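# Move the one mislabeled office box into the tote

## Task

The office desks hold closed boxes, each marked either FULL or EMPTY, and the marking on exactly one of them is false. Find that box and set it inside the tote near the door, resting fully within it with no part over the rim. Every other box must end up on the desk it came from. The robot must not tip over or finish leaning. Anything that stays in place only because the robot is holding it at the end does not count.

## Robot and tools

Robot: a Hello Robot Stretch 4 with a single arm. It has an omni-wheel base, a lift that rides up a mast, an arm that telescopes forward, a three-joint wrist (yaw, pitch, roll) and a two-finger gripper. It stands about 1.6 m tall, and the base rim lies within 0.23 m of the base origin. Cameras: head_camera, head_left_camera, head_right_camera (all on the head) and wrist_camera.

Frames: the base frame has its origin on the floor under the base centre, with x forward, y left and z up. hand_pose is reported in this frame and marks a point between the open fingertips; the printed value may be slightly off. The odometry frame is the base frame as it was when the scene began. Heading is positive to the left and runs from -3.142 to 3.142.

execute_actions(actions, cameras): actions is a list holding either one action or nothing. An empty list only returns the state and pictures. An action may contain "base", "joints" or both, plus optional "pace" and "contact_limits". Alternatively it contains only {"end_of_arm": "enable_torque"}, which re-powers wrist or gripper motors that have shut off. All parts of one action start together and may finish at different times.
- base: exactly one key, each an offset from where the base last measured itself. translate_m is metres forward (+) or back, from -2 to 2. strafe_m is metres left (+) or right, from -2 to 2. rotate_rad is radians counter-clockwise (+), from -3.2 to 3.2.
- joints: absolute targets by name. lift_m runs 0 to 1.2 m. arm_m runs 0 to 0.55 m. wrist_yaw_rad runs -1.134 to 4.276 (0 points ahead, + turns left, 3.14 tucks it back; above 3.4 the arm may block it). wrist_pitch_rad runs -1.117 to 4.259 (0 level, 1.57 pointing down). wrist_roll_rad runs -1.117 to 4.259 (0 keeps the fingers level; + turns clockwise seen from behind). gripper_m runs -0.038 to 0.141 m and is the fingertip gap; values below 0 press the tips together. A joint target outside its range is clipped and the result says so. Any other bad value or unknown key makes the whole call get rejected.
- pace: "slow", "default", "fast" or "max". Base speeds are 0.1/0.3/0.4/0.6 m/s and 1/2/3/4 rad/s; with the lift above 0.2 they shrink, down to 0.3 m/s and 1 rad/s at 1.2.
- contact_limits: {"arm_m": v}, where v runs from 0 (gentlest) to 0.75 (firmest), default 0.5. It is the push at which the arm halts.
- cameras: list of names, or "all"; null or omitted gives all, [] gives none.
One action lasts at most 15 s. A part you omit may keep pushing toward its earlier target. If a call reports a stop, the remaining calls in that reply are skipped.

wait(seconds): 0 to 10 s of idle time, then it returns the state and pictures.
zoom_image(camera, region): a closer look at the newest full image of one camera; region is [x0, y0, x1, y1] pixels from the top-left, no larger than 504 by 504.
finished_scene(scene): ends the current scene by its number, once the robot has settled; it cannot be reversed. A reply with no tool call also ends things.

Result lines: base_status and joint_status tell how each motion ended: "done", "off_target" (resting away from target, maybe still pushing), "contact_stop_at_<key>" (blocked; the part then goes slack, so a lift may sag under load or the base may coast), "limit_stop_at_<name>" (tilt above 6 degrees, own body, etc.), "time_out", "torque_fault" (wrist motor went limp; send enable_torque). on_its_own covers what this call did not command; its "held at" is the held target, not the actual position. joint_positions gives readings. lidar_m has 12 distances in metres, one per 30 degree sector, starting dead ahead and going counter-clockwise (4th left, 7th behind, 10th right); "-" means nothing seen or closer than 0.25 m. It sees from about 0.15 m up, so desk tops show, but glass, thin legs and much behind the robot may be missed. wrist_depth_mm is a 7 by 7 grid of median depths, 100 to 2000 mm, starting top left. base_odometry counts wheel rotation, so slip looks like travel; if turned_by_wheels and turned_by_imu differ by more than about 0.1 rad, the heading is off by roughly their difference. base_tilt gives forward and right lean in degrees, with a fixed bias up to about 1.5. motor_effort is percent of maximum, positive toward higher joint values, with the peak of the last action in brackets; it carries a bias and noise. A carried load pulls wrist_pitch_rad effort away from 0, which may help judge a box's weight. For wheel_0, wheel_1, wheel_2 positive means turning right.

Gripping: command a gap smaller than the object; a smaller value squeezes harder and drags it toward the wrist. The reading and "done" do not prove a grasp; a firm grip usually shows in gripper_m effort when the command is 0 or above. If the fingertips jam on a surface, raise the lift.

Cautions: to unfold at the start, send lift_m 0.4 with wrist_yaw_rad 0 together. Tilting the gripper up (pitch below -0.2) while rolled (roll below -0.4 or above 4) can trigger own-body stops. Driving or turning with over 1 kg in hand and arm_m above 0.2 can tip the robot, especially at fast paces; steady pushes with the gripper high or firm limits can too. A wrist motor faults when it strains fully, e.g. when the gripper is pressed into something or a level gripper holds more than about 2 kg. Avoid dropping, slamming or shoving objects hard, and something may occasionally nudge loose items, so check before finishing. The simulation keeps running while you think; the robot holds its last command.

Each tool is called after "Call:" by a JSON object that holds its "api" and its "payload", one argument or row to a line.

## Session

Call:
{"api": "execute_actions", "payload": {
  "actions": []
}}

Scene clock: 0.00 s.
base_odometry: x=+0.000 y=+0.000 heading=+0.000 (m, m, rad; odometry frame)
turned_by_wheels: +0.000 (rad since the last result)
turned_by_imu: +0.000 (rad since the last result)
base_tilt: forward=-0.3 right=-0.3 (deg)
lidar_m: 1.41 1.70 1.68 1.91 1.35 1.32 2.44 1.44 1.41 1.87 0.93 1.00
base_status: not commanded
joint_positions: lift_m=+0.214 arm_m=-0.001 wrist_yaw_rad=+3.144 wrist_pitch_rad=-0.005 wrist_roll_rad=-0.015 gripper_m=+0.057
joint_status: not commanded
motor_effort: lift_m=+20 arm_m=+0 wrist_yaw_rad=+0 wrist_pitch_rad=-7 wrist_roll_rad=+0 gripper_m=-2 wheel_0=+0 wheel_1=+0 wheel_2=+0 (%)
hand_pose: x=-0.1192 y=+0.0868 z=+0.3940 quat_wxyz=(-0.001, +0.002, -0.008, +1.000) (m; base frame)
wrist_depth_mm: - 139 151 - - 1863 1205 / - 109 138 - - 1576 1708 / - 113 139 - - - 1756 / - 133 171 - - - 1756 / 195 - - - - - 1756 / 214 1464 198 1336 198 1229 1205 / 215 1042 946 554 960 854 891
pictures: head_camera, head_left_camera, head_right_camera, wrist_camera
Images, in order (width x height): head_camera 420x560, head_left_camera 420x672, head_right_camera 420x672, wrist_camera 616x392.

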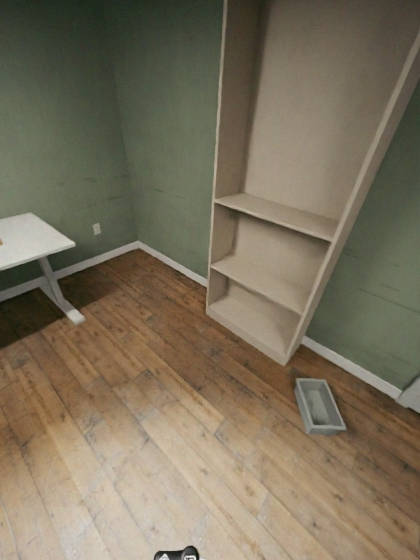

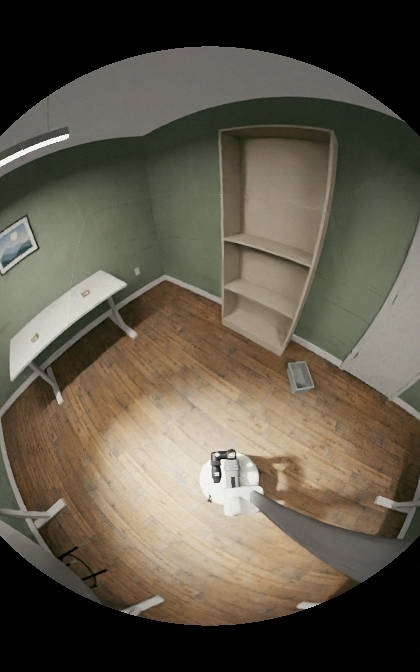

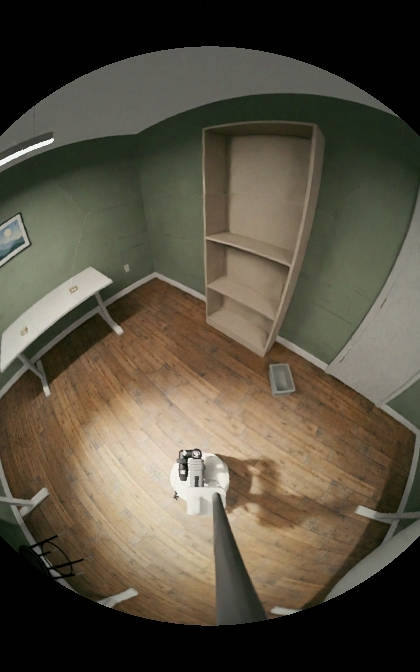

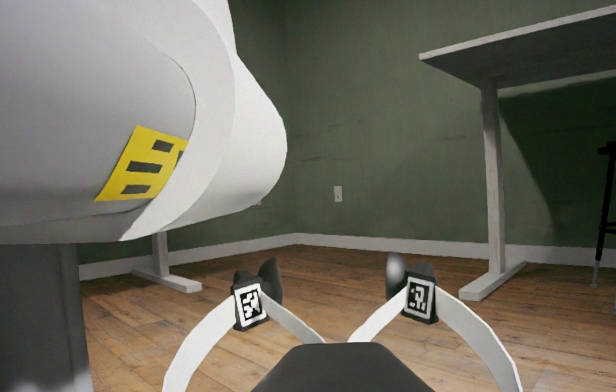

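Call:
{"api": "execute_actions", "payload": {
  "actions": [
    {"base":{"rotate_rad":0.95},"joints":{"lift_m":0.7,"wrist_yaw_rad":0,"gripper_m":0.13},"pace":"fast"}
  ]
}}

Call:
{"api": "execute_actions", "payload": {
  "actions": [
    {"base":{"translate_m":0.8},"pace":"fast"}
  ]
}}

Scene clock: 3.60 s.
base_odometry: x=+0.000 y=+0.000 heading=+0.950 (m, m, rad; odometry frame)
turned_by_wheels: +0.950 (rad since the last result)
turned_by_imu: +0.952 (rad since the last result)
base_tilt: forward=-0.4 right=-0.4 (deg)
lidar_m: 1.69 1.83 1.40 1.34 1.43 1.47 1.49 1.99 1.55 0.96 1.33 1.72
base_status: done
joint_positions: lift_m=+0.700 arm_m=-0.001 wrist_yaw_rad=+0.000 wrist_pitch_rad=-0.005 wrist_roll_rad=-0.015 gripper_m=+0.130
joint_status: all done
motor_effort: lift_m=+24(26) arm_m=+0(0) wrist_yaw_rad=+0(6) wrist_pitch_rad=-7(7) wrist_roll_rad=+0(1) gripper_m=-1(3) wheel_0=+1(5) wheel_1=+1(6) wheel_2=+1(7) (%)
hand_pose: x=+0.4581 y=-0.0873 z=+0.8793 quat_wxyz=(+1.000, -0.008, -0.002, +0.000) (m; base frame)
wrist_depth_mm: - - - - - - - / - - - - - - - / - - - - - - - / - - - - - - - / - - - - - 1537 - / - - 200 - - 1756 - / - - - 148 - 1756 1808
pictures: head_camera, head_left_camera, head_right_camera, wrist_camera
camera_calibration (this result's frames):
wrist_camera: T_world_to_cam=[[0.0450641, -0.998577, -0.028522, -0.0659339], [-0.0124449, 0.0279876, -0.999531, 0.942461], [0.998907, 0.045398, -0.011166, -0.218984], [0, 0, 0, 1]] pos_world=[0.233445, -0.0822759, 0.937693]
Images, in order (width x height): head_camera 420x560, head_left_camera 420x672, head_right_camera 420x672, wrist_camera 616x392.

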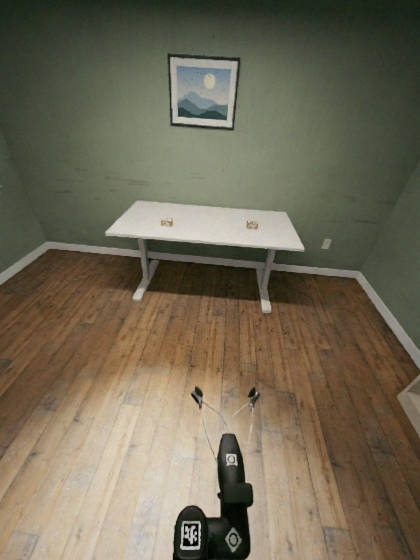

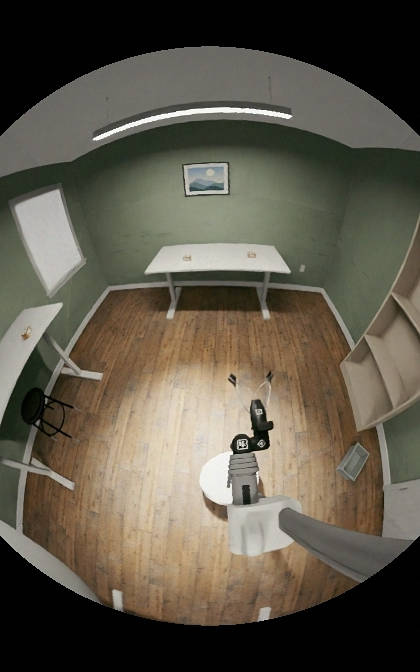

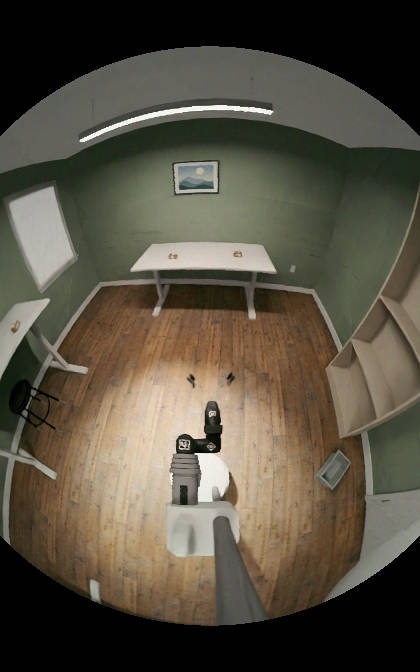

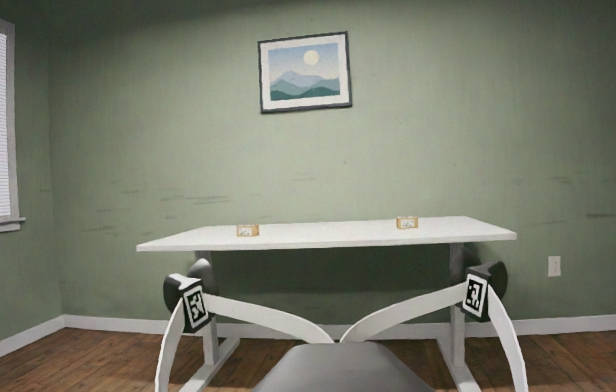

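Scene clock: 7.03 s.
base_odometry: x=+0.465 y=+0.651 heading=+0.950 (m, m, rad; odometry frame)
turned_by_wheels: +0.000 (rad since the last result)
turned_by_imu: +0.001 (rad since the last result)
base_tilt: forward=-0.2 right=-0.3 (deg)
lidar_m: 0.89 0.98 2.10 1.27 1.34 2.37 3.02 1.36 1.34 1.32 1.77 0.93
base_status: done
joint_positions: lift_m=+0.700 arm_m=-0.001 wrist_yaw_rad=+0.000 wrist_pitch_rad=-0.005 wrist_roll_rad=-0.015 gripper_m=+0.130
joint_status: not commanded
motor_effort: lift_m=+23(24) arm_m=+0(0) wrist_yaw_rad=+0(1) wrist_pitch_rad=-7(6) wrist_roll_rad=+0(0) gripper_m=+0(0) wheel_0=+0(7) wheel_1=-1(5) wheel_2=+0(10) (%)
hand_pose: x=+0.4580 y=-0.0874 z=+0.8793 quat_wxyz=(+1.000, -0.008, -0.002, +0.000) (m; base frame)
wrist_depth_mm: 1618 1537 1499 1430 1397 1336 1308 / 1661 1537 1537 1464 1397 1366 1336 / 1661 1576 1537 1430 1397 1366 1308 / 1661 1618 1499 1464 1430 1397 1336 / 1618 1397 1336 1255 1160 960 976 / 878 878 200 741 699 634 683 / 1661 1576 1537 148 1430 1366 991
pictures: head_camera, head_left_camera, head_right_camera, wrist_camera
camera_calibration (this result's frames):
wrist_camera: T_world_to_cam=[[0.0447434, -0.998591, -0.028522, -0.0658789], [-0.0124359, 0.0279916, -0.999531, 0.942483], [0.998921, 0.0450771, -0.011166, -0.218986], [0, 0, 0, 1]] pos_world=[0.233418, -0.0822965, 0.937717]
Images, in order (width x height): head_camera 420x560, head_left_camera 420x672, head_right_camera 420x672, wrist_camera 616x392.

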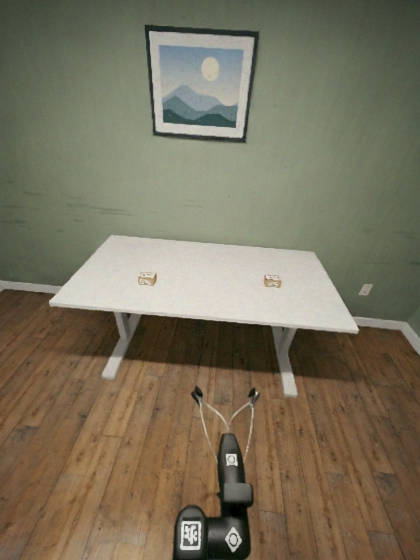

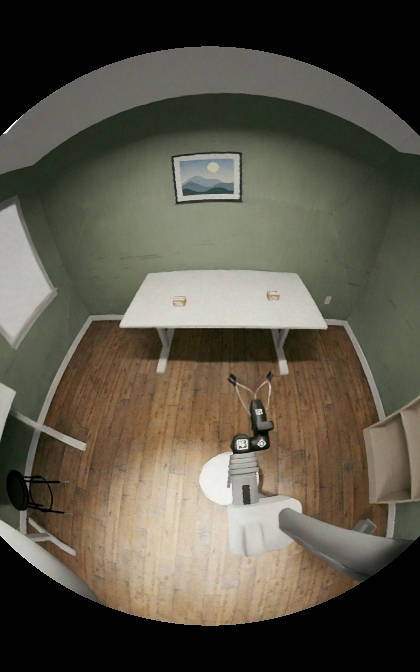

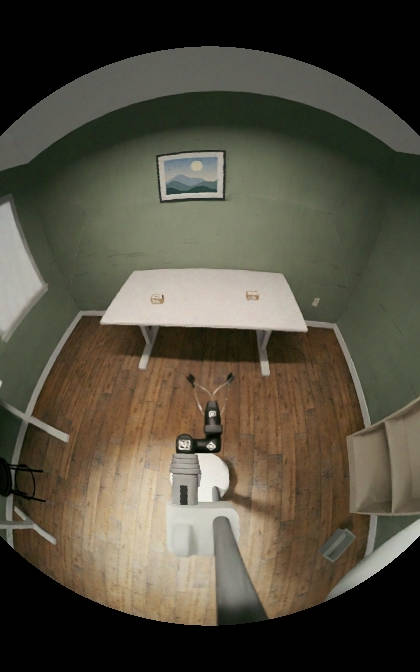

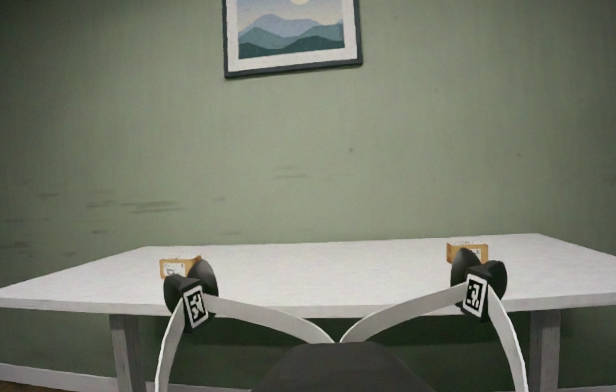

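Call:
{"api": "execute_actions", "payload": {
  "actions": [
    {"base":{"strafe_m":0.38},"joints":{"wrist_pitch_rad":0.4,"gripper_m":0.141},"pace":"fast"}
  ],
  "cameras": []
}}

Call:
{"api": "execute_actions", "payload": {
  "actions": [
    {"base":{"translate_m":0.5},"pace":"fast"}
  ],
  "cameras": ["head_camera","wrist_camera"]
}}

Scene clock: 10.27 s.
base_odometry: x=+0.156 y=+0.872 heading=+0.950 (m, m, rad; odometry frame)
turned_by_wheels: +0.000 (rad since the last result)
turned_by_imu: +0.000 (rad since the last result)
base_tilt: forward=-0.4 right=-0.3 (deg)
lidar_m: 0.92 0.98 0.93 0.87 0.96 1.45 2.68 2.59 1.69 1.69 1.26 0.95
base_status: done
joint_positions: lift_m=+0.700 arm_m=-0.001 wrist_yaw_rad=+0.000 wrist_pitch_rad=+0.402 wrist_roll_rad=-0.015 gripper_m=+0.141
joint_status: all done
motor_effort: lift_m=+23(23) arm_m=+0(0) wrist_yaw_rad=+0(1) wrist_pitch_rad=-5(4) wrist_roll_rad=+2(1) gripper_m=+1(0) wheel_0=-1(12) wheel_1=+1(9) wheel_2=+0(1) (%)
hand_pose: x=+0.4350 y=-0.0874 z=+0.7651 quat_wxyz=(+0.980, -0.007, +0.200, +0.002) (m; base frame)
wrist_depth_mm: 1499 1430 1430 1366 1336 1281 1255 / 1576 1537 1430 1118 1078 1025 1008 / 1661 1618 831 788 1499 1430 1366 / 1808 1708 1661 1618 1576 1537 1464 / 1708 1708 1576 1576 1576 1499 1464 / 1366 1308 217 1308 1182 1118 1182 / 1160 1118 1078 144 1078 1042 1025
pictures: none
No camera images: the call's "cameras" was empty. Leave "cameras" out to get every camera's image.

Scene clock: 12.97 s.
base_odometry: x=+0.447 y=+1.279 heading=+0.950 (m, m, rad; odometry frame)
turned_by_wheels: +0.000 (rad since the last result)
turned_by_imu: +0.001 (rad since the last result)
base_tilt: forward=-0.3 right=-0.3 (deg)
lidar_m: 0.43 0.45 1.66 0.96 0.92 1.39 3.49 1.94 1.78 1.77 0.60 0.46
base_status: done
joint_positions: lift_m=+0.700 arm_m=-0.001 wrist_yaw_rad=+0.000 wrist_pitch_rad=+0.402 wrist_roll_rad=-0.015 gripper_m=+0.141
joint_status: not commanded
motor_effort: lift_m=+23(23) arm_m=+0(0) wrist_yaw_rad=+0(0) wrist_pitch_rad=-4(5) wrist_roll_rad=+2(1) gripper_m=+1(1) wheel_0=-1(6) wheel_1=+0(7) wheel_2=+0(11) (%)
hand_pose: x=+0.4350 y=-0.0874 z=+0.7651 quat_wxyz=(+0.980, -0.007, +0.200, +0.002) (m; base frame)
wrist_depth_mm: 991 976 960 917 904 866 842 / 1060 1042 991 960 931 904 866 / 1138 732 668 549 603 574 564 / 492 473 452 421 418 404 392 / 357 349 342 332 325 309 304 / 290 277 218 267 249 237 246 / 1182 1118 831 143 256 991 991
pictures: head_camera, wrist_camera
camera_calibration (this result's frames):
wrist_camera: T_world_to_cam=[[0.0297815, -0.998593, -0.0438794, -0.0498571], [-0.406713, 0.0279943, -0.913127, 0.9335], [0.91307, 0.0450406, -0.405307, 0.141635], [0, 0, 0, 1]] pos_world=[0.25183, -0.0822989, 0.907622]
Images, in order (width x height): head_camera 420x560, wrist_camera 616x392.

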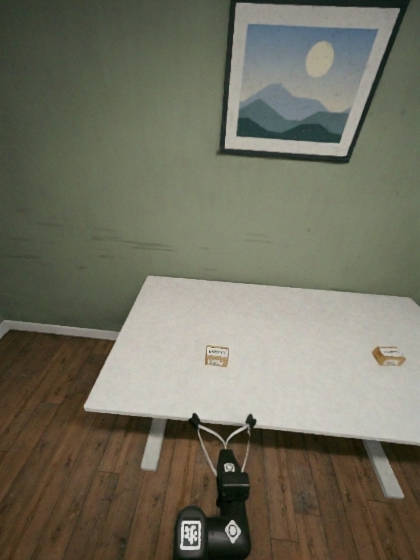

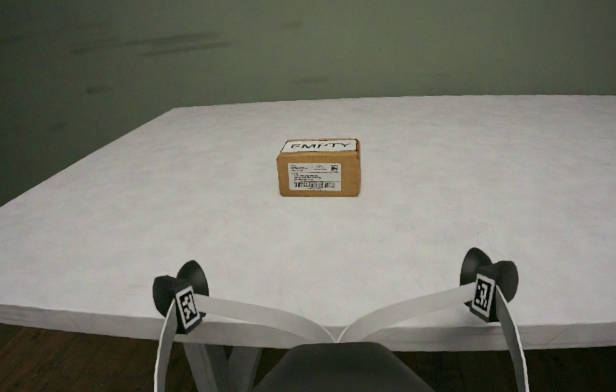

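Call:
{"api": "execute_actions", "payload": {
  "actions": [
    {"base":{"strafe_m":0.012},"joints":{"arm_m":0.235,"lift_m":0.692}}
  ],
  "cameras": ["head_camera","wrist_camera"]
}}

Scene clock: 15.57 s.
base_odometry: x=+0.437 y=+1.286 heading=+0.950 (m, m, rad; odometry frame)
turned_by_wheels: +0.000 (rad since the last result)
turned_by_imu: +0.001 (rad since the last result)
base_tilt: forward=-0.2 right=-0.3 (deg)
lidar_m: 0.42 0.46 1.64 0.93 0.92 1.39 3.10 1.95 1.82 1.78 0.59 0.45
base_status: done
joint_positions: lift_m=+0.692 arm_m=+0.234 wrist_yaw_rad=+0.000 wrist_pitch_rad=+0.402 wrist_roll_rad=-0.015 gripper_m=+0.141
joint_status: all done
motor_effort: lift_m=+17(21) arm_m=+6(9) wrist_yaw_rad=+0(1) wrist_pitch_rad=-5(5) wrist_roll_rad=+1(2) gripper_m=+1(1) wheel_0=+1(6) wheel_1=+2(7) wheel_2=+0(0) (%)
hand_pose: x=+0.6702 y=-0.0874 z=+0.7576 quat_wxyz=(+0.980, -0.007, +0.200, +0.002) (m; base frame)
wrist_depth_mm: 768 759 732 715 683 676 647 / 820 809 778 750 723 707 691 / 878 683 634 597 574 544 535 / 469 449 433 413 402 389 375 / 342 332 325 227 232 294 290 / 266 253 204 200 193 220 236 / 226 218 220 143 207 204 -
pictures: head_camera, wrist_camera
camera_calibration (this result's frames):
wrist_camera: T_world_to_cam=[[0.0298995, -0.998589, -0.043883, -0.0572374], [-0.406832, 0.0279438, -0.913075, 1.0223], [0.913013, 0.0451535, -0.405423, -0.0760723], [0, 0, 0, 1]] pos_world=[0.487073, -0.0822888, 0.900087]
Images, in order (width x height): head_camera 420x560, wrist_camera 616x392.

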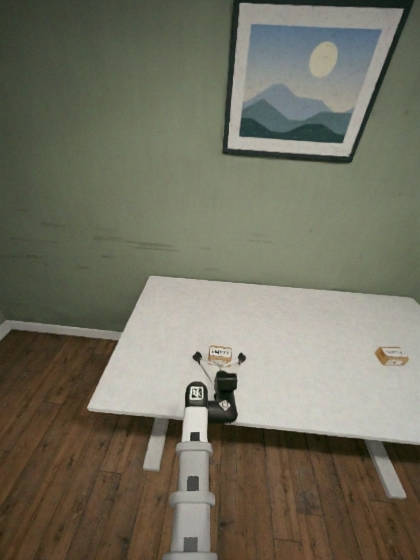

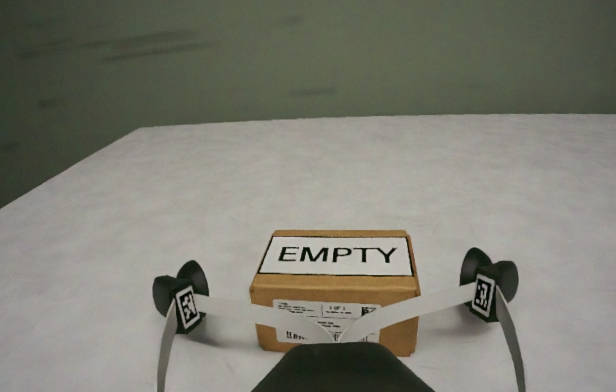

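Call:
{"api": "execute_actions", "payload": {
  "actions": [
    {"joints":{"gripper_m":0.03}}
  ],
  "cameras": []
}}

Call:
{"api": "execute_actions", "payload": {
  "actions": [
    {"joints":{"lift_m":0.72}}
  ],
  "cameras": ["wrist_camera"]
}}

Scene clock: 18.23 s.
base_odometry: x=+0.437 y=+1.286 heading=+0.950 (m, m, rad; odometry frame)
turned_by_wheels: +0.000 (rad since the last result)
turned_by_imu: +0.001 (rad since the last result)
base_tilt: forward=-0.3 right=-0.5 (deg)
lidar_m: 0.43 0.45 1.64 0.94 0.92 1.36 3.50 1.96 1.79 1.77 0.59 0.44
base_status: not commanded
joint_positions: lift_m=+0.692 arm_m=+0.234 wrist_yaw_rad=+0.000 wrist_pitch_rad=+0.402 wrist_roll_rad=-0.015 gripper_m=+0.031
joint_status: all done
motor_effort: lift_m=+17(17) arm_m=+6(6) wrist_yaw_rad=+0(0) wrist_pitch_rad=-5(5) wrist_roll_rad=+0(1) gripper_m=-26(27) wheel_0=+0(1) wheel_1=+1(2) wheel_2=+0(0) (%)
hand_pose: x=+0.6702 y=-0.0874 z=+0.7576 quat_wxyz=(+0.980, -0.007, +0.200, +0.002) (m; base frame)
wrist_depth_mm: 778 759 732 715 683 668 654 / 820 798 768 759 741 715 691 / 878 691 627 597 574 544 530 / 466 449 430 413 402 387 375 / 340 332 325 213 209 298 289 / 266 265 185 185 179 178 238 / 226 217 216 133 187 204 -
pictures: none
No camera images: the call's "cameras" was empty. Leave "cameras" out to get every camera's image.

Scene clock: 19.13 s.
base_odometry: x=+0.437 y=+1.286 heading=+0.950 (m, m, rad; odometry frame)
turned_by_wheels: +0.000 (rad since the last result)
turned_by_imu: +0.000 (rad since the last result)
base_tilt: forward=-0.3 right=-0.3 (deg)
lidar_m: 0.43 0.46 1.62 0.95 0.93 1.31 3.51 1.96 1.79 1.80 0.56 0.42
base_status: not commanded
joint_positions: lift_m=+0.720 arm_m=+0.234 wrist_yaw_rad=+0.000 wrist_pitch_rad=+0.402 wrist_roll_rad=-0.015 gripper_m=+0.031
joint_status: all done
motor_effort: lift_m=+24(23) arm_m=+6(7) wrist_yaw_rad=+0(0) wrist_pitch_rad=-6(7) wrist_roll_rad=+2(0) gripper_m=-26(24) wheel_0=+0(1) wheel_1=+2(2) wheel_2=+0(0) (%)
hand_pose: x=+0.6702 y=-0.0874 z=+0.7850 quat_wxyz=(+0.980, -0.007, +0.200, +0.002) (m; base frame)
wrist_depth_mm: 778 759 732 715 699 668 661 / 820 798 788 759 732 707 691 / 878 842 732 691 661 634 609 / 569 521 500 480 462 445 430 / 394 384 375 213 210 342 334 / 309 306 185 185 179 178 272 / 260 251 249 133 188 236 -
pictures: wrist_camera
camera_calibration (this result's frames):
wrist_camera: T_world_to_cam=[[0.029897, -0.998589, -0.043885, -0.0560312], [-0.40689, 0.0279438, -0.91305, 1.04734], [0.912988, 0.0451539, -0.405481, -0.0648931], [0, 0, 0, 1]] pos_world=[0.487076, -0.0822887, 0.927505]
Images, in order (width x height): wrist_camera 616x392.

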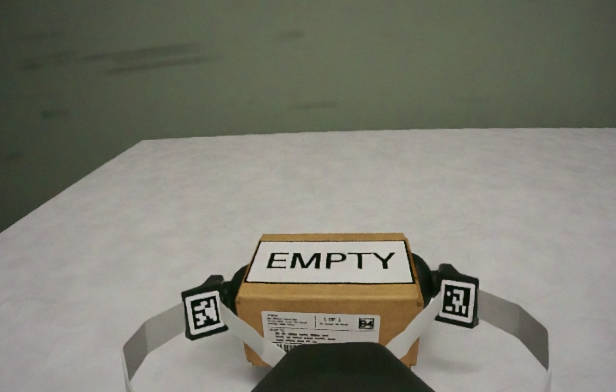

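This one is truly empty; moving on.

Call:
{"api": "execute_actions", "payload": {
  "actions": [
    {"joints":{"lift_m":0.692}}
  ],
  "cameras": []
}}

Call:
{"api": "execute_actions", "payload": {
  "actions": [
    {"joints":{"gripper_m":0.141}}
  ],
  "cameras": []
}}

Call:
{"api": "execute_actions", "payload": {
  "actions": [
    {"joints":{"arm_m":0.12},"pace":"fast"}
  ],
  "cameras": []
}}

Call:
{"api": "execute_actions", "payload": {
  "actions": [
    {"base":{"strafe_m":-0.72},"pace":"fast"}
  ],
  "cameras": ["head_camera","wrist_camera"]
}}

Scene clock: 21.40 s.
base_odometry: x=+0.437 y=+1.286 heading=+0.950 (m, m, rad; odometry frame)
turned_by_wheels: +0.000 (rad since the last result)
turned_by_imu: +0.001 (rad since the last result)
base_tilt: forward=-0.3 right=-0.3 (deg)
lidar_m: 0.43 0.47 1.64 0.92 0.87 1.36 3.50 1.97 1.81 1.79 0.57 0.43
base_status: not commanded
joint_positions: lift_m=+0.692 arm_m=+0.234 wrist_yaw_rad=+0.000 wrist_pitch_rad=+0.402 wrist_roll_rad=-0.015 gripper_m=+0.031
joint_status: all done
motor_effort: lift_m=+17(21) arm_m=+6(7) wrist_yaw_rad=+0(1) wrist_pitch_rad=-5(6) wrist_roll_rad=+1(1) gripper_m=-26(24) wheel_0=+1(1) wheel_1=+1(2) wheel_2=+0(0) (%)
hand_pose: x=+0.6702 y=-0.0874 z=+0.7576 quat_wxyz=(+0.980, -0.007, +0.200, +0.002) (m; base frame)
wrist_depth_mm: 768 759 741 715 691 668 654 / 820 798 768 759 732 715 691 / 878 683 634 597 569 549 535 / 462 449 430 415 397 387 377 / 340 332 325 213 209 297 287 / 266 263 185 184 178 178 238 / 225 216 216 133 189 204 -
pictures: none
No camera images: the call's "cameras" was empty. Leave "cameras" out to get every camera's image.

Scene clock: 23.50 s.
base_odometry: x=+0.437 y=+1.286 heading=+0.950 (m, m, rad; odometry frame)
turned_by_wheels: +0.000 (rad since the last result)
turned_by_imu: +0.001 (rad since the last result)
base_tilt: forward=-0.3 right=-0.3 (deg)
lidar_m: 0.44 0.46 1.64 0.94 0.92 1.36 3.52 1.97 1.78 1.78 0.59 0.45
base_status: not commanded
joint_positions: lift_m=+0.692 arm_m=+0.234 wrist_yaw_rad=+0.000 wrist_pitch_rad=+0.402 wrist_roll_rad=-0.015 gripper_m=+0.141
joint_status: all done
motor_effort: lift_m=+16(17) arm_m=+7(7) wrist_yaw_rad=+0(0) wrist_pitch_rad=-5(6) wrist_roll_rad=+2(1) gripper_m=+0(27) wheel_0=+1(0) wheel_1=+1(2) wheel_2=+0(0) (%)
hand_pose: x=+0.6702 y=-0.0874 z=+0.7576 quat_wxyz=(+0.980, -0.007, +0.200, +0.002) (m; base frame)
wrist_depth_mm: 778 750 732 723 699 676 661 / 831 798 778 750 723 715 683 / 891 691 634 597 574 544 530 / 466 449 430 413 399 387 375 / 338 334 325 227 232 296 287 / 266 254 205 200 193 220 236 / 226 217 219 144 206 203 -
pictures: none
No camera images: the call's "cameras" was empty. Leave "cameras" out to get every camera's image.

Scene clock: 24.67 s.
base_odometry: x=+0.437 y=+1.286 heading=+0.950 (m, m, rad; odometry frame)
turned_by_wheels: +0.000 (rad since the last result)
turned_by_imu: +0.000 (rad since the last result)
base_tilt: forward=-0.3 right=-0.4 (deg)
lidar_m: 0.44 0.48 1.64 0.96 0.91 1.38 3.54 1.98 1.77 1.79 0.60 0.45
base_status: not commanded
joint_positions: lift_m=+0.692 arm_m=+0.121 wrist_yaw_rad=+0.000 wrist_pitch_rad=+0.402 wrist_roll_rad=-0.015 gripper_m=+0.141
joint_status: all done
motor_effort: lift_m=+17(17) arm_m=-6(8) wrist_yaw_rad=+1(0) wrist_pitch_rad=-6(6) wrist_roll_rad=+2(0) gripper_m=+0(1) wheel_0=+1(1) wheel_1=+2(2) wheel_2=+0(0) (%)
hand_pose: x=+0.5575 y=-0.0875 z=+0.7575 quat_wxyz=(+0.980, -0.007, +0.200, +0.001) (m; base frame)
wrist_depth_mm: 878 866 831 809 798 759 750 / 946 917 891 854 820 809 768 / 1008 699 634 597 574 549 535 / 466 449 433 310 355 387 377 / 342 336 325 312 306 296 291 / 267 255 216 256 233 220 236 / 227 218 220 143 213 204 -
pictures: none
No camera images: the call's "cameras" was empty. Leave "cameras" out to get every camera's image.

Scene clock: 27.73 s.
base_odometry: x=+1.023 y=+0.867 heading=+0.950 (m, m, rad; odometry frame)
turned_by_wheels: +0.000 (rad since the last result)
turned_by_imu: +0.003 (rad since the last result)
base_tilt: forward=-0.4 right=-0.3 (deg)
lidar_m: 0.35 0.41 0.63 1.61 1.67 2.94 3.57 1.37 1.09 1.35 0.49 0.39
base_status: done
joint_positions: lift_m=+0.692 arm_m=+0.121 wrist_yaw_rad=+0.000 wrist_pitch_rad=+0.402 wrist_roll_rad=-0.015 gripper_m=+0.141
joint_status: not commanded
motor_effort: lift_m=+17(17) arm_m=-6(7) wrist_yaw_rad=+1(1) wrist_pitch_rad=-6(7) wrist_roll_rad=+1(0) gripper_m=+0(2) wheel_0=+0(9) wheel_1=+1(9) wheel_2=+0(2) (%)
hand_pose: x=+0.5575 y=-0.0874 z=+0.7575 quat_wxyz=(+0.980, -0.007, +0.200, +0.002) (m; base frame)
wrist_depth_mm: 809 798 768 750 732 707 683 / 866 842 809 788 768 741 715 / 741 683 640 597 569 554 539 / 469 449 430 332 355 389 377 / 342 334 327 319 309 296 289 / 266 255 217 255 233 220 236 / 227 218 220 143 213 203 -
pictures: head_camera, wrist_camera
camera_calibration (this result's frames):
wrist_camera: T_world_to_cam=[[0.0297471, -0.998593, -0.0438892, -0.0538182], [-0.407016, 0.0280023, -0.912992, 0.976385], [0.912936, 0.0450225, -0.405611, 0.027031], [0, 0, 0, 1]] pos_world=[0.374328, -0.0823006, 0.900033]
Images, in order (width x height): head_camera 420x560, wrist_camera 616x392.

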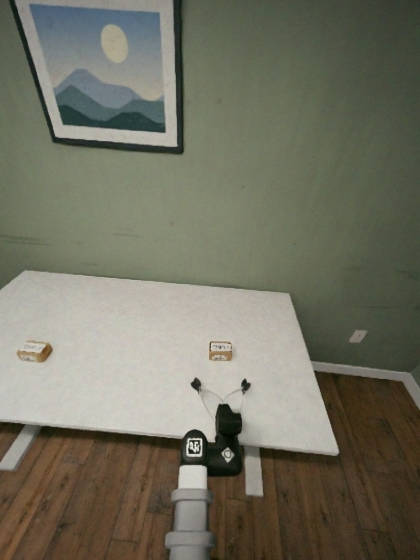

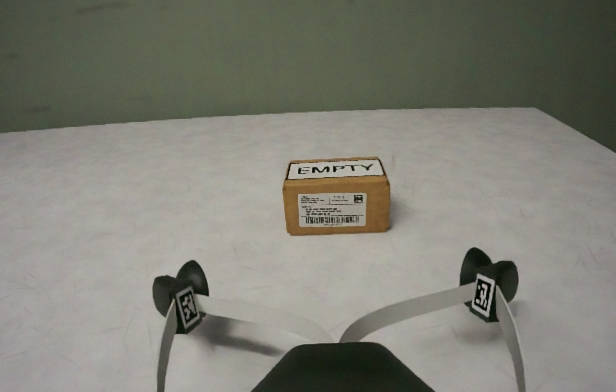

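Call:
{"api": "execute_actions", "payload": {
  "actions": [
    {"joints":{"arm_m":0.26},"pace":"fast"}
  ],
  "cameras": []
}}

Call:
{"api": "execute_actions", "payload": {
  "actions": [
    {"joints":{"gripper_m":0.03}}
  ],
  "cameras": []
}}

Call:
{"api": "execute_actions", "payload": {
  "actions": [
    {"joints":{"lift_m":0.72}}
  ],
  "cameras": ["wrist_camera"]
}}

Scene clock: 29.77 s.
base_odometry: x=+1.023 y=+0.867 heading=+0.950 (m, m, rad; odometry frame)
turned_by_wheels: +0.000 (rad since the last result)
turned_by_imu: +0.001 (rad since the last result)
base_tilt: forward=-0.3 right=-0.4 (deg)
lidar_m: 0.38 0.40 0.58 1.61 1.66 2.97 3.59 1.36 1.09 1.34 0.49 0.38
base_status: not commanded
joint_positions: lift_m=+0.692 arm_m=+0.259 wrist_yaw_rad=+0.000 wrist_pitch_rad=+0.402 wrist_roll_rad=-0.015 gripper_m=+0.141
joint_status: all done
motor_effort: lift_m=+17(17) arm_m=+6(8) wrist_yaw_rad=+0(0) wrist_pitch_rad=-6(7) wrist_roll_rad=+1(1) gripper_m=+1(1) wheel_0=+0(1) wheel_1=+1(1) wheel_2=+0(0) (%)
hand_pose: x=+0.6953 y=-0.0874 z=+0.7575 quat_wxyz=(+0.980, -0.007, +0.200, +0.002) (m; base frame)
wrist_depth_mm: 683 668 640 634 609 580 574 / 723 699 683 654 647 627 603 / 750 683 634 597 569 544 535 / 462 445 430 415 402 384 375 / 340 334 325 226 230 293 289 / 265 253 216 198 195 220 236 / 225 217 218 144 209 203 -
pictures: none
No camera images: the call's "cameras" was empty. Leave "cameras" out to get every camera's image.

Scene clock: 31.87 s.
base_odometry: x=+1.023 y=+0.867 heading=+0.950 (m, m, rad; odometry frame)
turned_by_wheels: +0.000 (rad since the last result)
turned_by_imu: +0.001 (rad since the last result)
base_tilt: forward=-0.4 right=-0.3 (deg)
lidar_m: 0.35 0.41 0.60 1.63 1.68 2.90 3.58 1.41 1.10 1.34 0.51 0.37
base_status: not commanded
joint_positions: lift_m=+0.692 arm_m=+0.259 wrist_yaw_rad=+0.000 wrist_pitch_rad=+0.402 wrist_roll_rad=-0.015 gripper_m=+0.031
joint_status: all done
motor_effort: lift_m=+17(17) arm_m=+6(6) wrist_yaw_rad=+0(0) wrist_pitch_rad=-6(5) wrist_roll_rad=+1(1) gripper_m=-25(27) wheel_0=+0(1) wheel_1=+1(1) wheel_2=+0(0) (%)
hand_pose: x=+0.6953 y=-0.0874 z=+0.7575 quat_wxyz=(+0.980, -0.007, +0.200, +0.002) (m; base frame)
wrist_depth_mm: 683 668 647 627 615 591 574 / 732 699 676 661 640 621 603 / 759 676 634 591 569 549 535 / 466 452 430 415 399 387 375 / 338 332 324 213 210 297 287 / 265 264 183 184 181 178 238 / 225 210 216 135 189 204 -
pictures: none
No camera images: the call's "cameras" was empty. Leave "cameras" out to get every camera's image.

Scene clock: 32.77 s.
base_odometry: x=+1.023 y=+0.867 heading=+0.950 (m, m, rad; odometry frame)
turned_by_wheels: +0.000 (rad since the last result)
turned_by_imu: +0.000 (rad since the last result)
base_tilt: forward=-0.4 right=-0.4 (deg)
lidar_m: 0.38 0.41 0.61 1.61 1.69 2.92 3.60 1.38 1.09 1.35 0.51 0.39
base_status: not commanded
joint_positions: lift_m=+0.720 arm_m=+0.259 wrist_yaw_rad=+0.000 wrist_pitch_rad=+0.402 wrist_roll_rad=-0.015 gripper_m=+0.031
joint_status: all done
motor_effort: lift_m=+24(24) arm_m=+6(6) wrist_yaw_rad=-1(0) wrist_pitch_rad=-6(6) wrist_roll_rad=+1(1) gripper_m=-28(28) wheel_0=+0(1) wheel_1=+1(1) wheel_2=+0(0) (%)
hand_pose: x=+0.6953 y=-0.0874 z=+0.7850 quat_wxyz=(+0.980, -0.007, +0.200, +0.002) (m; base frame)
wrist_depth_mm: 683 661 647 627 603 591 574 / 723 707 683 661 647 621 603 / 778 741 707 683 668 640 627 / 539 512 496 480 466 445 433 / 392 384 375 212 210 343 334 / 307 304 183 184 180 178 271 / 259 242 249 135 188 236 -
pictures: wrist_camera
camera_calibration (this result's frames):
wrist_camera: T_world_to_cam=[[0.0300002, -0.998586, -0.043887, -0.0568227], [-0.406956, 0.0279005, -0.913022, 1.05754], [0.912955, 0.0452509, -0.405544, -0.0876941], [0, 0, 0, 1]] pos_world=[0.512137, -0.08228, 0.927497]
Images, in order (width x height): wrist_camera 616x392.

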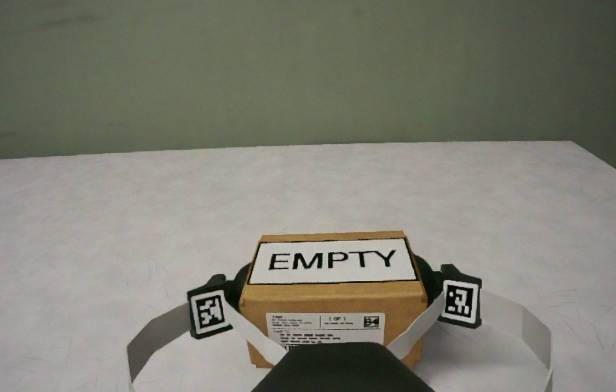

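Call:
{"api": "execute_actions", "payload": {
  "actions": [
    {"joints":{"lift_m":0.692}}
  ],
  "cameras": []
}}

Call:
{"api": "execute_actions", "payload": {
  "actions": [
    {"joints":{"gripper_m":0.141}}
  ],
  "cameras": []
}}

Call:
{"api": "execute_actions", "payload": {
  "actions": [
    {"base":{"translate_m":-0.8},"joints":{"arm_m":0},"pace":"fast"}
  ],
  "cameras": []
}}

Call:
{"api": "execute_actions", "payload": {
  "actions": [
    {"base":{"rotate_rad":1.5},"pace":"fast"}
  ],
  "cameras": []
}}

Call:
{"api": "execute_actions", "payload": {
  "actions": [
    {"base":{"translate_m":0.8},"pace":"fast"}
  ]
}}

Scene clock: 35.23 s.
base_odometry: x=+1.023 y=+0.867 heading=+0.950 (m, m, rad; odometry frame)
turned_by_wheels: +0.000 (rad since the last result)
turned_by_imu: +0.001 (rad since the last result)
base_tilt: forward=-0.2 right=-0.4 (deg)
lidar_m: 0.34 0.39 0.59 1.59 1.70 2.95 3.60 1.37 1.07 1.36 0.51 0.37
base_status: not commanded
joint_positions: lift_m=+0.692 arm_m=+0.259 wrist_yaw_rad=+0.000 wrist_pitch_rad=+0.402 wrist_roll_rad=-0.015 gripper_m=+0.031
joint_status: all done
motor_effort: lift_m=+17(25) arm_m=+6(6) wrist_yaw_rad=+0(0) wrist_pitch_rad=-5(6) wrist_roll_rad=+1(0) gripper_m=-26(27) wheel_0=+0(1) wheel_1=+1(1) wheel_2=+0(0) (%)
hand_pose: x=+0.6953 y=-0.0874 z=+0.7575 quat_wxyz=(+0.980, -0.007, +0.200, +0.002) (m; base frame)
wrist_depth_mm: 683 661 640 621 609 585 574 / 732 707 676 668 634 621 603 / 759 683 634 597 569 544 525 / 462 445 433 415 397 384 375 / 338 334 324 213 208 297 290 / 266 264 183 184 180 179 237 / 224 209 215 135 188 204 -
pictures: none
No camera images: the call's "cameras" was empty. Leave "cameras" out to get every camera's image.

Scene clock: 37.33 s.
base_odometry: x=+1.023 y=+0.867 heading=+0.950 (m, m, rad; odometry frame)
turned_by_wheels: +0.000 (rad since the last result)
turned_by_imu: +0.001 (rad since the last result)
base_tilt: forward=-0.4 right=-0.3 (deg)
lidar_m: 0.37 0.41 0.62 1.63 1.69 2.92 3.58 1.42 1.09 1.35 0.51 0.38
base_status: not commanded
joint_positions: lift_m=+0.692 arm_m=+0.259 wrist_yaw_rad=+0.000 wrist_pitch_rad=+0.402 wrist_roll_rad=-0.015 gripper_m=+0.141
joint_status: all done
motor_effort: lift_m=+17(17) arm_m=+6(6) wrist_yaw_rad=+0(0) wrist_pitch_rad=-7(6) wrist_roll_rad=+0(1) gripper_m=+1(24) wheel_0=-1(1) wheel_1=+1(1) wheel_2=+0(0) (%)
hand_pose: x=+0.6953 y=-0.0874 z=+0.7575 quat_wxyz=(+0.980, -0.007, +0.200, +0.002) (m; base frame)
wrist_depth_mm: 683 668 647 634 609 585 574 / 723 699 683 661 640 627 603 / 759 683 634 597 569 549 530 / 466 449 433 415 399 387 377 / 342 334 325 226 232 293 290 / 266 254 201 198 195 220 236 / 226 217 217 144 208 202 -
pictures: none
No camera images: the call's "cameras" was empty. Leave "cameras" out to get every camera's image.

Scene clock: 40.67 s.
base_odometry: x=+0.557 y=+0.216 heading=+0.950 (m, m, rad; odometry frame)
turned_by_wheels: +0.000 (rad since the last result)
turned_by_imu: +0.002 (rad since the last result)
base_tilt: forward=-0.3 right=-0.3 (deg)
lidar_m: 1.17 1.25 1.67 1.62 1.74 2.04 2.75 0.86 0.95 0.96 1.05 1.17
base_status: done
joint_positions: lift_m=+0.692 arm_m=+0.001 wrist_yaw_rad=+0.000 wrist_pitch_rad=+0.402 wrist_roll_rad=-0.015 gripper_m=+0.141
joint_status: all done
motor_effort: lift_m=+17(17) arm_m=-6(10) wrist_yaw_rad=+1(0) wrist_pitch_rad=-6(7) wrist_roll_rad=+1(0) gripper_m=-1(0) wheel_0=+2(7) wheel_1=+0(6) wheel_2=-1(10) (%)
hand_pose: x=+0.4374 y=-0.0874 z=+0.7575 quat_wxyz=(+0.980, -0.007, +0.200, +0.001) (m; base frame)
wrist_depth_mm: 1708 1618 1576 1576 1537 1464 1430 / 1756 1397 1255 1118 1182 1537 1499 / 1863 1863 1808 1756 1708 1661 1576 / - - 1983 1863 1756 1708 1661 / 1661 1661 1576 1618 1537 1499 1464 / 1336 1281 217 1281 1160 1098 1160 / 1138 1098 1118 143 1060 1025 1025
pictures: none
No camera images: the call's "cameras" was empty. Leave "cameras" out to get every camera's image.

Scene clock: 42.50 s.
base_odometry: x=+0.557 y=+0.216 heading=+2.450 (m, m, rad; odometry frame)
turned_by_wheels: +1.500 (rad since the last result)
turned_by_imu: +1.502 (rad since the last result)
base_tilt: forward=-0.3 right=-0.3 (deg)
lidar_m: 1.61 1.72 2.03 1.95 1.75 0.84 0.98 1.03 1.21 1.14 1.20 2.49
base_status: done
joint_positions: lift_m=+0.692 arm_m=+0.001 wrist_yaw_rad=+0.000 wrist_pitch_rad=+0.402 wrist_roll_rad=-0.015 gripper_m=+0.141
joint_status: not commanded
motor_effort: lift_m=+17(17) arm_m=-6(6) wrist_yaw_rad=+0(1) wrist_pitch_rad=-6(6) wrist_roll_rad=+0(3) gripper_m=+1(0) wheel_0=+1(7) wheel_1=+0(10) wheel_2=+1(7) (%)
hand_pose: x=+0.4375 y=-0.0874 z=+0.7575 quat_wxyz=(+0.980, -0.007, +0.200, +0.002) (m; base frame)
wrist_depth_mm: - 1618 - - 1921 1863 1863 / - - - - - - - / - - - - - - - / - - - - - 1921 1863 / 1708 1661 1576 1576 1537 1430 1464 / 1336 1281 217 1281 1160 1118 1182 / 1138 1098 1118 144 1078 1042 1025
pictures: none
No camera images: the call's "cameras" was empty. Leave "cameras" out to get every camera's image.

Scene clock: 45.93 s.
base_odometry: x=-0.059 y=+0.726 heading=+2.450 (m, m, rad; odometry frame)
turned_by_wheels: +0.000 (rad since the last result)
turned_by_imu: +0.001 (rad since the last result)
base_tilt: forward=-0.2 right=-0.3 (deg)
lidar_m: 0.80 0.85 1.20 1.94 2.06 1.56 1.77 1.89 1.24 1.18 1.19 0.86
base_status: done
joint_positions: lift_m=+0.692 arm_m=+0.001 wrist_yaw_rad=+0.000 wrist_pitch_rad=+0.402 wrist_roll_rad=-0.015 gripper_m=+0.141
joint_status: not commanded
motor_effort: lift_m=+17(17) arm_m=-6(6) wrist_yaw_rad=+0(0) wrist_pitch_rad=-6(6) wrist_roll_rad=+2(0) gripper_m=+0(0) wheel_0=-1(5) wheel_1=+0(6) wheel_2=+0(11) (%)
hand_pose: x=+0.4375 y=-0.0874 z=+0.7575 quat_wxyz=(+0.980, -0.007, +0.200, +0.002) (m; base frame)
wrist_depth_mm: 831 831 1042 1281 878 1255 1182 / 1397 1366 1336 1308 1308 1281 1308 / 1430 1430 1430 1397 1397 1366 1366 / 1618 904 991 1499 1464 1499 1430 / 1618 1576 1576 1537 1430 1464 1464 / 1255 1229 217 1255 1138 1098 1182 / 1138 1098 1078 143 1042 1025 1008
pictures: head_camera, head_left_camera, head_right_camera, wrist_camera
camera_calibration (this result's frames):
wrist_camera: T_world_to_cam=[[0.0298177, -0.998591, -0.0438908, -0.0502584], [-0.407064, 0.0279727, -0.912971, 0.92753], [0.912913, 0.0450891, -0.405657, 0.136649], [0, 0, 0, 1]] pos_world=[0.254315, -0.0822946, 0.900035]
Images, in order (width x height): head_camera 420x560, head_left_camera 420x672, head_right_camera 420x672, wrist_camera 616x392.

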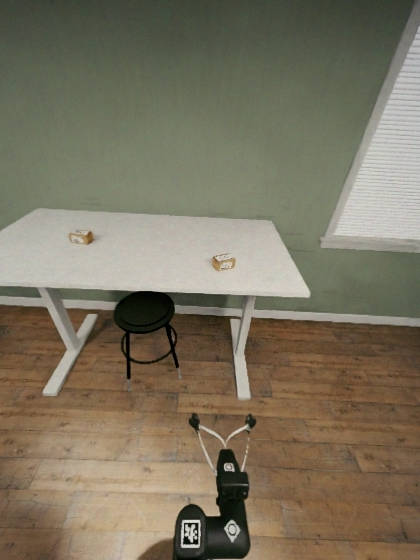

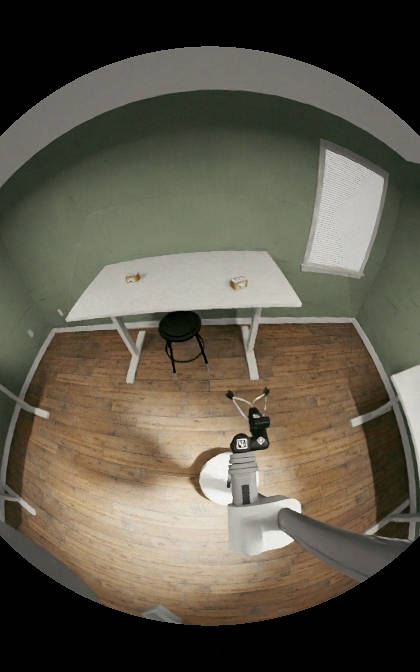

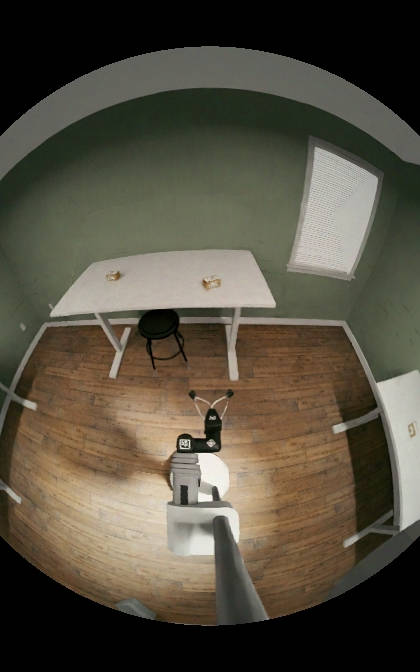

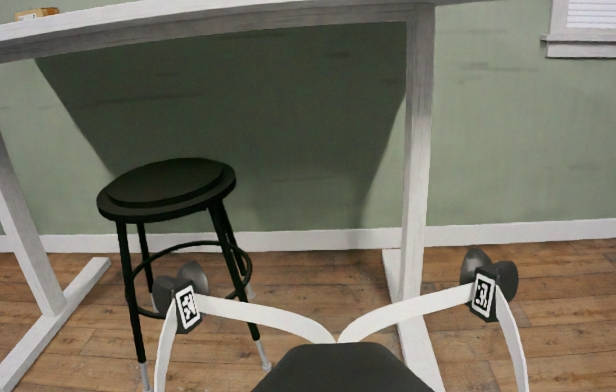

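Call:
{"api": "execute_actions", "payload": {
  "actions": [
    {"base":{"rotate_rad":0.4},"joints":{"lift_m":0.95},"pace":"fast"}
  ],
  "cameras": []
}}

Call:
{"api": "execute_actions", "payload": {
  "actions": [
    {"base":{"strafe_m":-0.4},"joints":{"arm_m":0.25},"pace":"fast"}
  ],
  "cameras": ["head_camera","wrist_camera"]
}}

Scene clock: 48.80 s.
base_odometry: x=-0.059 y=+0.726 heading=+2.850 (m, m, rad; odometry frame)
turned_by_wheels: +0.400 (rad since the last result)
turned_by_imu: +0.401 (rad since the last result)
base_tilt: forward=-0.3 right=-0.3 (deg)
lidar_m: 0.83 1.07 1.93 1.99 1.58 1.66 1.80 1.28 1.14 1.18 0.90 0.81
base_status: done
joint_positions: lift_m=+0.950 arm_m=+0.001 wrist_yaw_rad=+0.000 wrist_pitch_rad=+0.402 wrist_roll_rad=-0.015 gripper_m=+0.141
joint_status: all done
motor_effort: lift_m=+24(24) arm_m=-6(6) wrist_yaw_rad=+0(1) wrist_pitch_rad=-6(7) wrist_roll_rad=+2(1) gripper_m=+0(0) wheel_0=-1(7) wheel_1=+0(6) wheel_2=+1(7) (%)
hand_pose: x=+0.4375 y=-0.0874 z=+1.0150 quat_wxyz=(+0.980, -0.007, +0.200, +0.002) (m; base frame)
wrist_depth_mm: - 1808 1537 1397 1255 1160 1060 / - 1863 1464 1281 1205 1138 1078 / - 1008 831 759 668 640 591 / - - 1863 1708 1464 1366 1255 / - - - 1118 1098 1397 1308 / 1708 1618 216 1499 946 1397 1397 / 1464 1366 1397 144 1336 1336 1255
pictures: none
No camera images: the call's "cameras" was empty. Leave "cameras" out to get every camera's image.

Scene clock: 51.27 s.
base_odometry: x=+0.056 y=+1.109 heading=+2.850 (m, m, rad; odometry frame)
turned_by_wheels: +0.000 (rad since the last result)
turned_by_imu: +0.001 (rad since the last result)
base_tilt: forward=-0.3 right=-0.5 (deg)
lidar_m: 0.68 0.88 2.30 2.37 1.82 1.94 1.38 0.89 0.78 0.79 1.57 0.66
base_status: done
joint_positions: lift_m=+0.950 arm_m=+0.249 wrist_yaw_rad=+0.000 wrist_pitch_rad=+0.402 wrist_roll_rad=-0.015 gripper_m=+0.141
joint_status: all done
motor_effort: lift_m=+23(23) arm_m=+6(8) wrist_yaw_rad=+0(0) wrist_pitch_rad=-6(7) wrist_roll_rad=+0(2) gripper_m=+0(1) wheel_0=-1(9) wheel_1=+1(11) wheel_2=+0(1) (%)
hand_pose: x=+0.6853 y=-0.0874 z=+1.0151 quat_wxyz=(+0.980, -0.007, +0.200, +0.002) (m; base frame)
wrist_depth_mm: 1464 1281 1138 1008 917 842 768 / 1576 1336 1205 1025 960 854 798 / 842 778 732 691 654 634 615 / 539 521 496 407 436 445 433 / 442 387 373 366 353 340 336 / 1661 878 217 296 267 254 271 / 1464 788 788 143 257 241 -
pictures: head_camera, wrist_camera
camera_calibration (this result's frames):
wrist_camera: T_world_to_cam=[[0.0299119, -0.998589, -0.0438828, -0.0463936], [-0.406821, 0.0279392, -0.91308, 1.26351], [0.913018, 0.0451644, -0.405412, 0.0145724], [0, 0, 0, 1]] pos_world=[0.502107, -0.0822878, 1.15756]
Images, in order (width x height): head_camera 420x560, wrist_camera 616x392.

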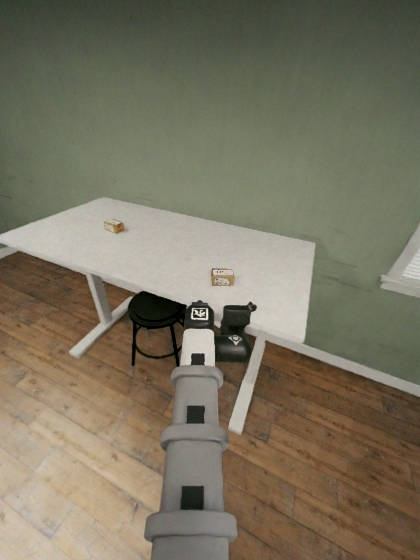

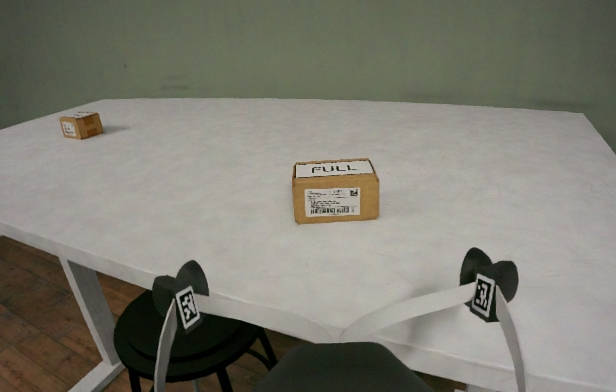

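Call:
{"api": "execute_actions", "payload": {
  "actions": [
    {"base":{"strafe_m":-0.006},"joints":{"arm_m":0.462,"lift_m":0.923},"pace":"fast"}
  ],
  "cameras": []
}}

Call:
{"api": "execute_actions", "payload": {
  "actions": [
    {"joints":{"gripper_m":0.03}}
  ],
  "cameras": []
}}

Call:
{"api": "execute_actions", "payload": {
  "actions": [
    {"joints":{"lift_m":0.945}}
  ],
  "cameras": ["wrist_camera"]
}}

Scene clock: 54.17 s.
base_odometry: x=+0.058 y=+1.115 heading=+2.850 (m, m, rad; odometry frame)
turned_by_wheels: +0.000 (rad since the last result)
turned_by_imu: +0.001 (rad since the last result)
base_tilt: forward=-0.4 right=-0.3 (deg)
lidar_m: 0.66 0.85 2.32 2.37 1.88 1.95 1.35 0.89 0.78 0.78 1.56 0.66
base_status: done
joint_positions: lift_m=+0.923 arm_m=+0.461 wrist_yaw_rad=+0.000 wrist_pitch_rad=+0.402 wrist_roll_rad=-0.015 gripper_m=+0.141
joint_status: all done
motor_effort: lift_m=+18(23) arm_m=+6(8) wrist_yaw_rad=+0(1) wrist_pitch_rad=-6(6) wrist_roll_rad=+2(2) gripper_m=+0(0) wheel_0=-1(6) wheel_1=+0(6) wheel_2=+0(0) (%)
hand_pose: x=+0.8973 y=-0.0874 z=+0.9885 quat_wxyz=(+0.980, -0.007, +0.200, +0.002) (m; base frame)
wrist_depth_mm: 1160 1042 917 831 732 676 627 / 1281 1078 946 854 778 715 654 / 732 691 634 603 574 544 530 / 466 449 427 415 399 384 375 / 342 334 327 226 234 294 290 / 267 254 202 195 192 220 236 / 226 217 217 143 206 203 -
pictures: none
No camera images: the call's "cameras" was empty. Leave "cameras" out to get every camera's image.

Scene clock: 56.27 s.
base_odometry: x=+0.058 y=+1.115 heading=+2.850 (m, m, rad; odometry frame)
turned_by_wheels: +0.000 (rad since the last result)
turned_by_imu: +0.001 (rad since the last result)
base_tilt: forward=-0.3 right=-0.4 (deg)
lidar_m: 0.67 0.88 2.33 2.38 1.87 1.95 1.34 0.90 0.79 0.80 1.54 0.64
base_status: not commanded
joint_positions: lift_m=+0.923 arm_m=+0.461 wrist_yaw_rad=+0.000 wrist_pitch_rad=+0.402 wrist_roll_rad=-0.015 gripper_m=+0.031
joint_status: all done
motor_effort: lift_m=+18(17) arm_m=+6(7) wrist_yaw_rad=+0(0) wrist_pitch_rad=-6(6) wrist_roll_rad=+0(3) gripper_m=-26(26) wheel_0=-1(0) wheel_1=+0(0) wheel_2=+1(1) (%)
hand_pose: x=+0.8973 y=-0.0874 z=+0.9885 quat_wxyz=(+0.980, -0.007, +0.200, +0.002) (m; base frame)
wrist_depth_mm: 1182 1042 917 831 732 668 621 / 1281 1078 946 854 778 707 661 / 723 683 634 603 569 549 535 / 469 449 433 415 399 387 375 / 342 334 325 213 211 297 289 / 266 264 183 180 177 178 238 / 225 210 216 135 183 204 -
pictures: none
No camera images: the call's "cameras" was empty. Leave "cameras" out to get every camera's image.

Scene clock: 57.10 s.
base_odometry: x=+0.058 y=+1.115 heading=+2.850 (m, m, rad; odometry frame)
turned_by_wheels: +0.000 (rad since the last result)
turned_by_imu: +0.000 (rad since the last result)
base_tilt: forward=-0.3 right=-0.4 (deg)
lidar_m: 0.67 0.85 2.32 2.37 1.87 1.96 1.38 0.89 0.79 0.80 1.56 0.66
base_status: not commanded
joint_positions: lift_m=+0.945 arm_m=+0.461 wrist_yaw_rad=+0.000 wrist_pitch_rad=+0.402 wrist_roll_rad=-0.015 gripper_m=+0.031
joint_status: all done
motor_effort: lift_m=+24(23) arm_m=+7(6) wrist_yaw_rad=+0(0) wrist_pitch_rad=-6(5) wrist_roll_rad=+2(2) gripper_m=-27(28) wheel_0=+0(1) wheel_1=+0(0) wheel_2=+0(0) (%)
hand_pose: x=+0.8973 y=-0.0874 z=+1.0100 quat_wxyz=(+0.980, -0.007, +0.200, +0.002) (m; base frame)
wrist_depth_mm: 1160 1025 917 820 741 668 621 / 1281 1098 960 878 778 707 647 / 820 768 715 668 634 615 597 / 521 504 480 462 449 433 421 / 379 373 366 213 211 334 325 / 300 296 183 179 177 178 264 / 253 235 242 135 183 230 -
pictures: wrist_camera
camera_calibration (this result's frames):
wrist_camera: T_world_to_cam=[[0.0299993, -0.998586, -0.0438849, -0.0530094], [-0.406885, 0.0279024, -0.913053, 1.34516], [0.912987, 0.0452471, -0.405473, -0.180944], [0, 0, 0, 1]] pos_world=[0.714113, -0.0822803, 1.1525]
Images, in order (width x height): wrist_camera 616x392.

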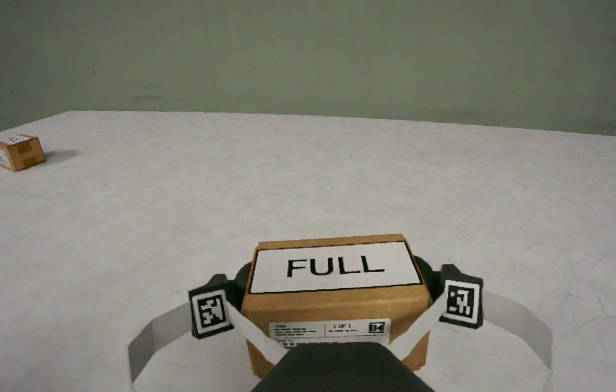

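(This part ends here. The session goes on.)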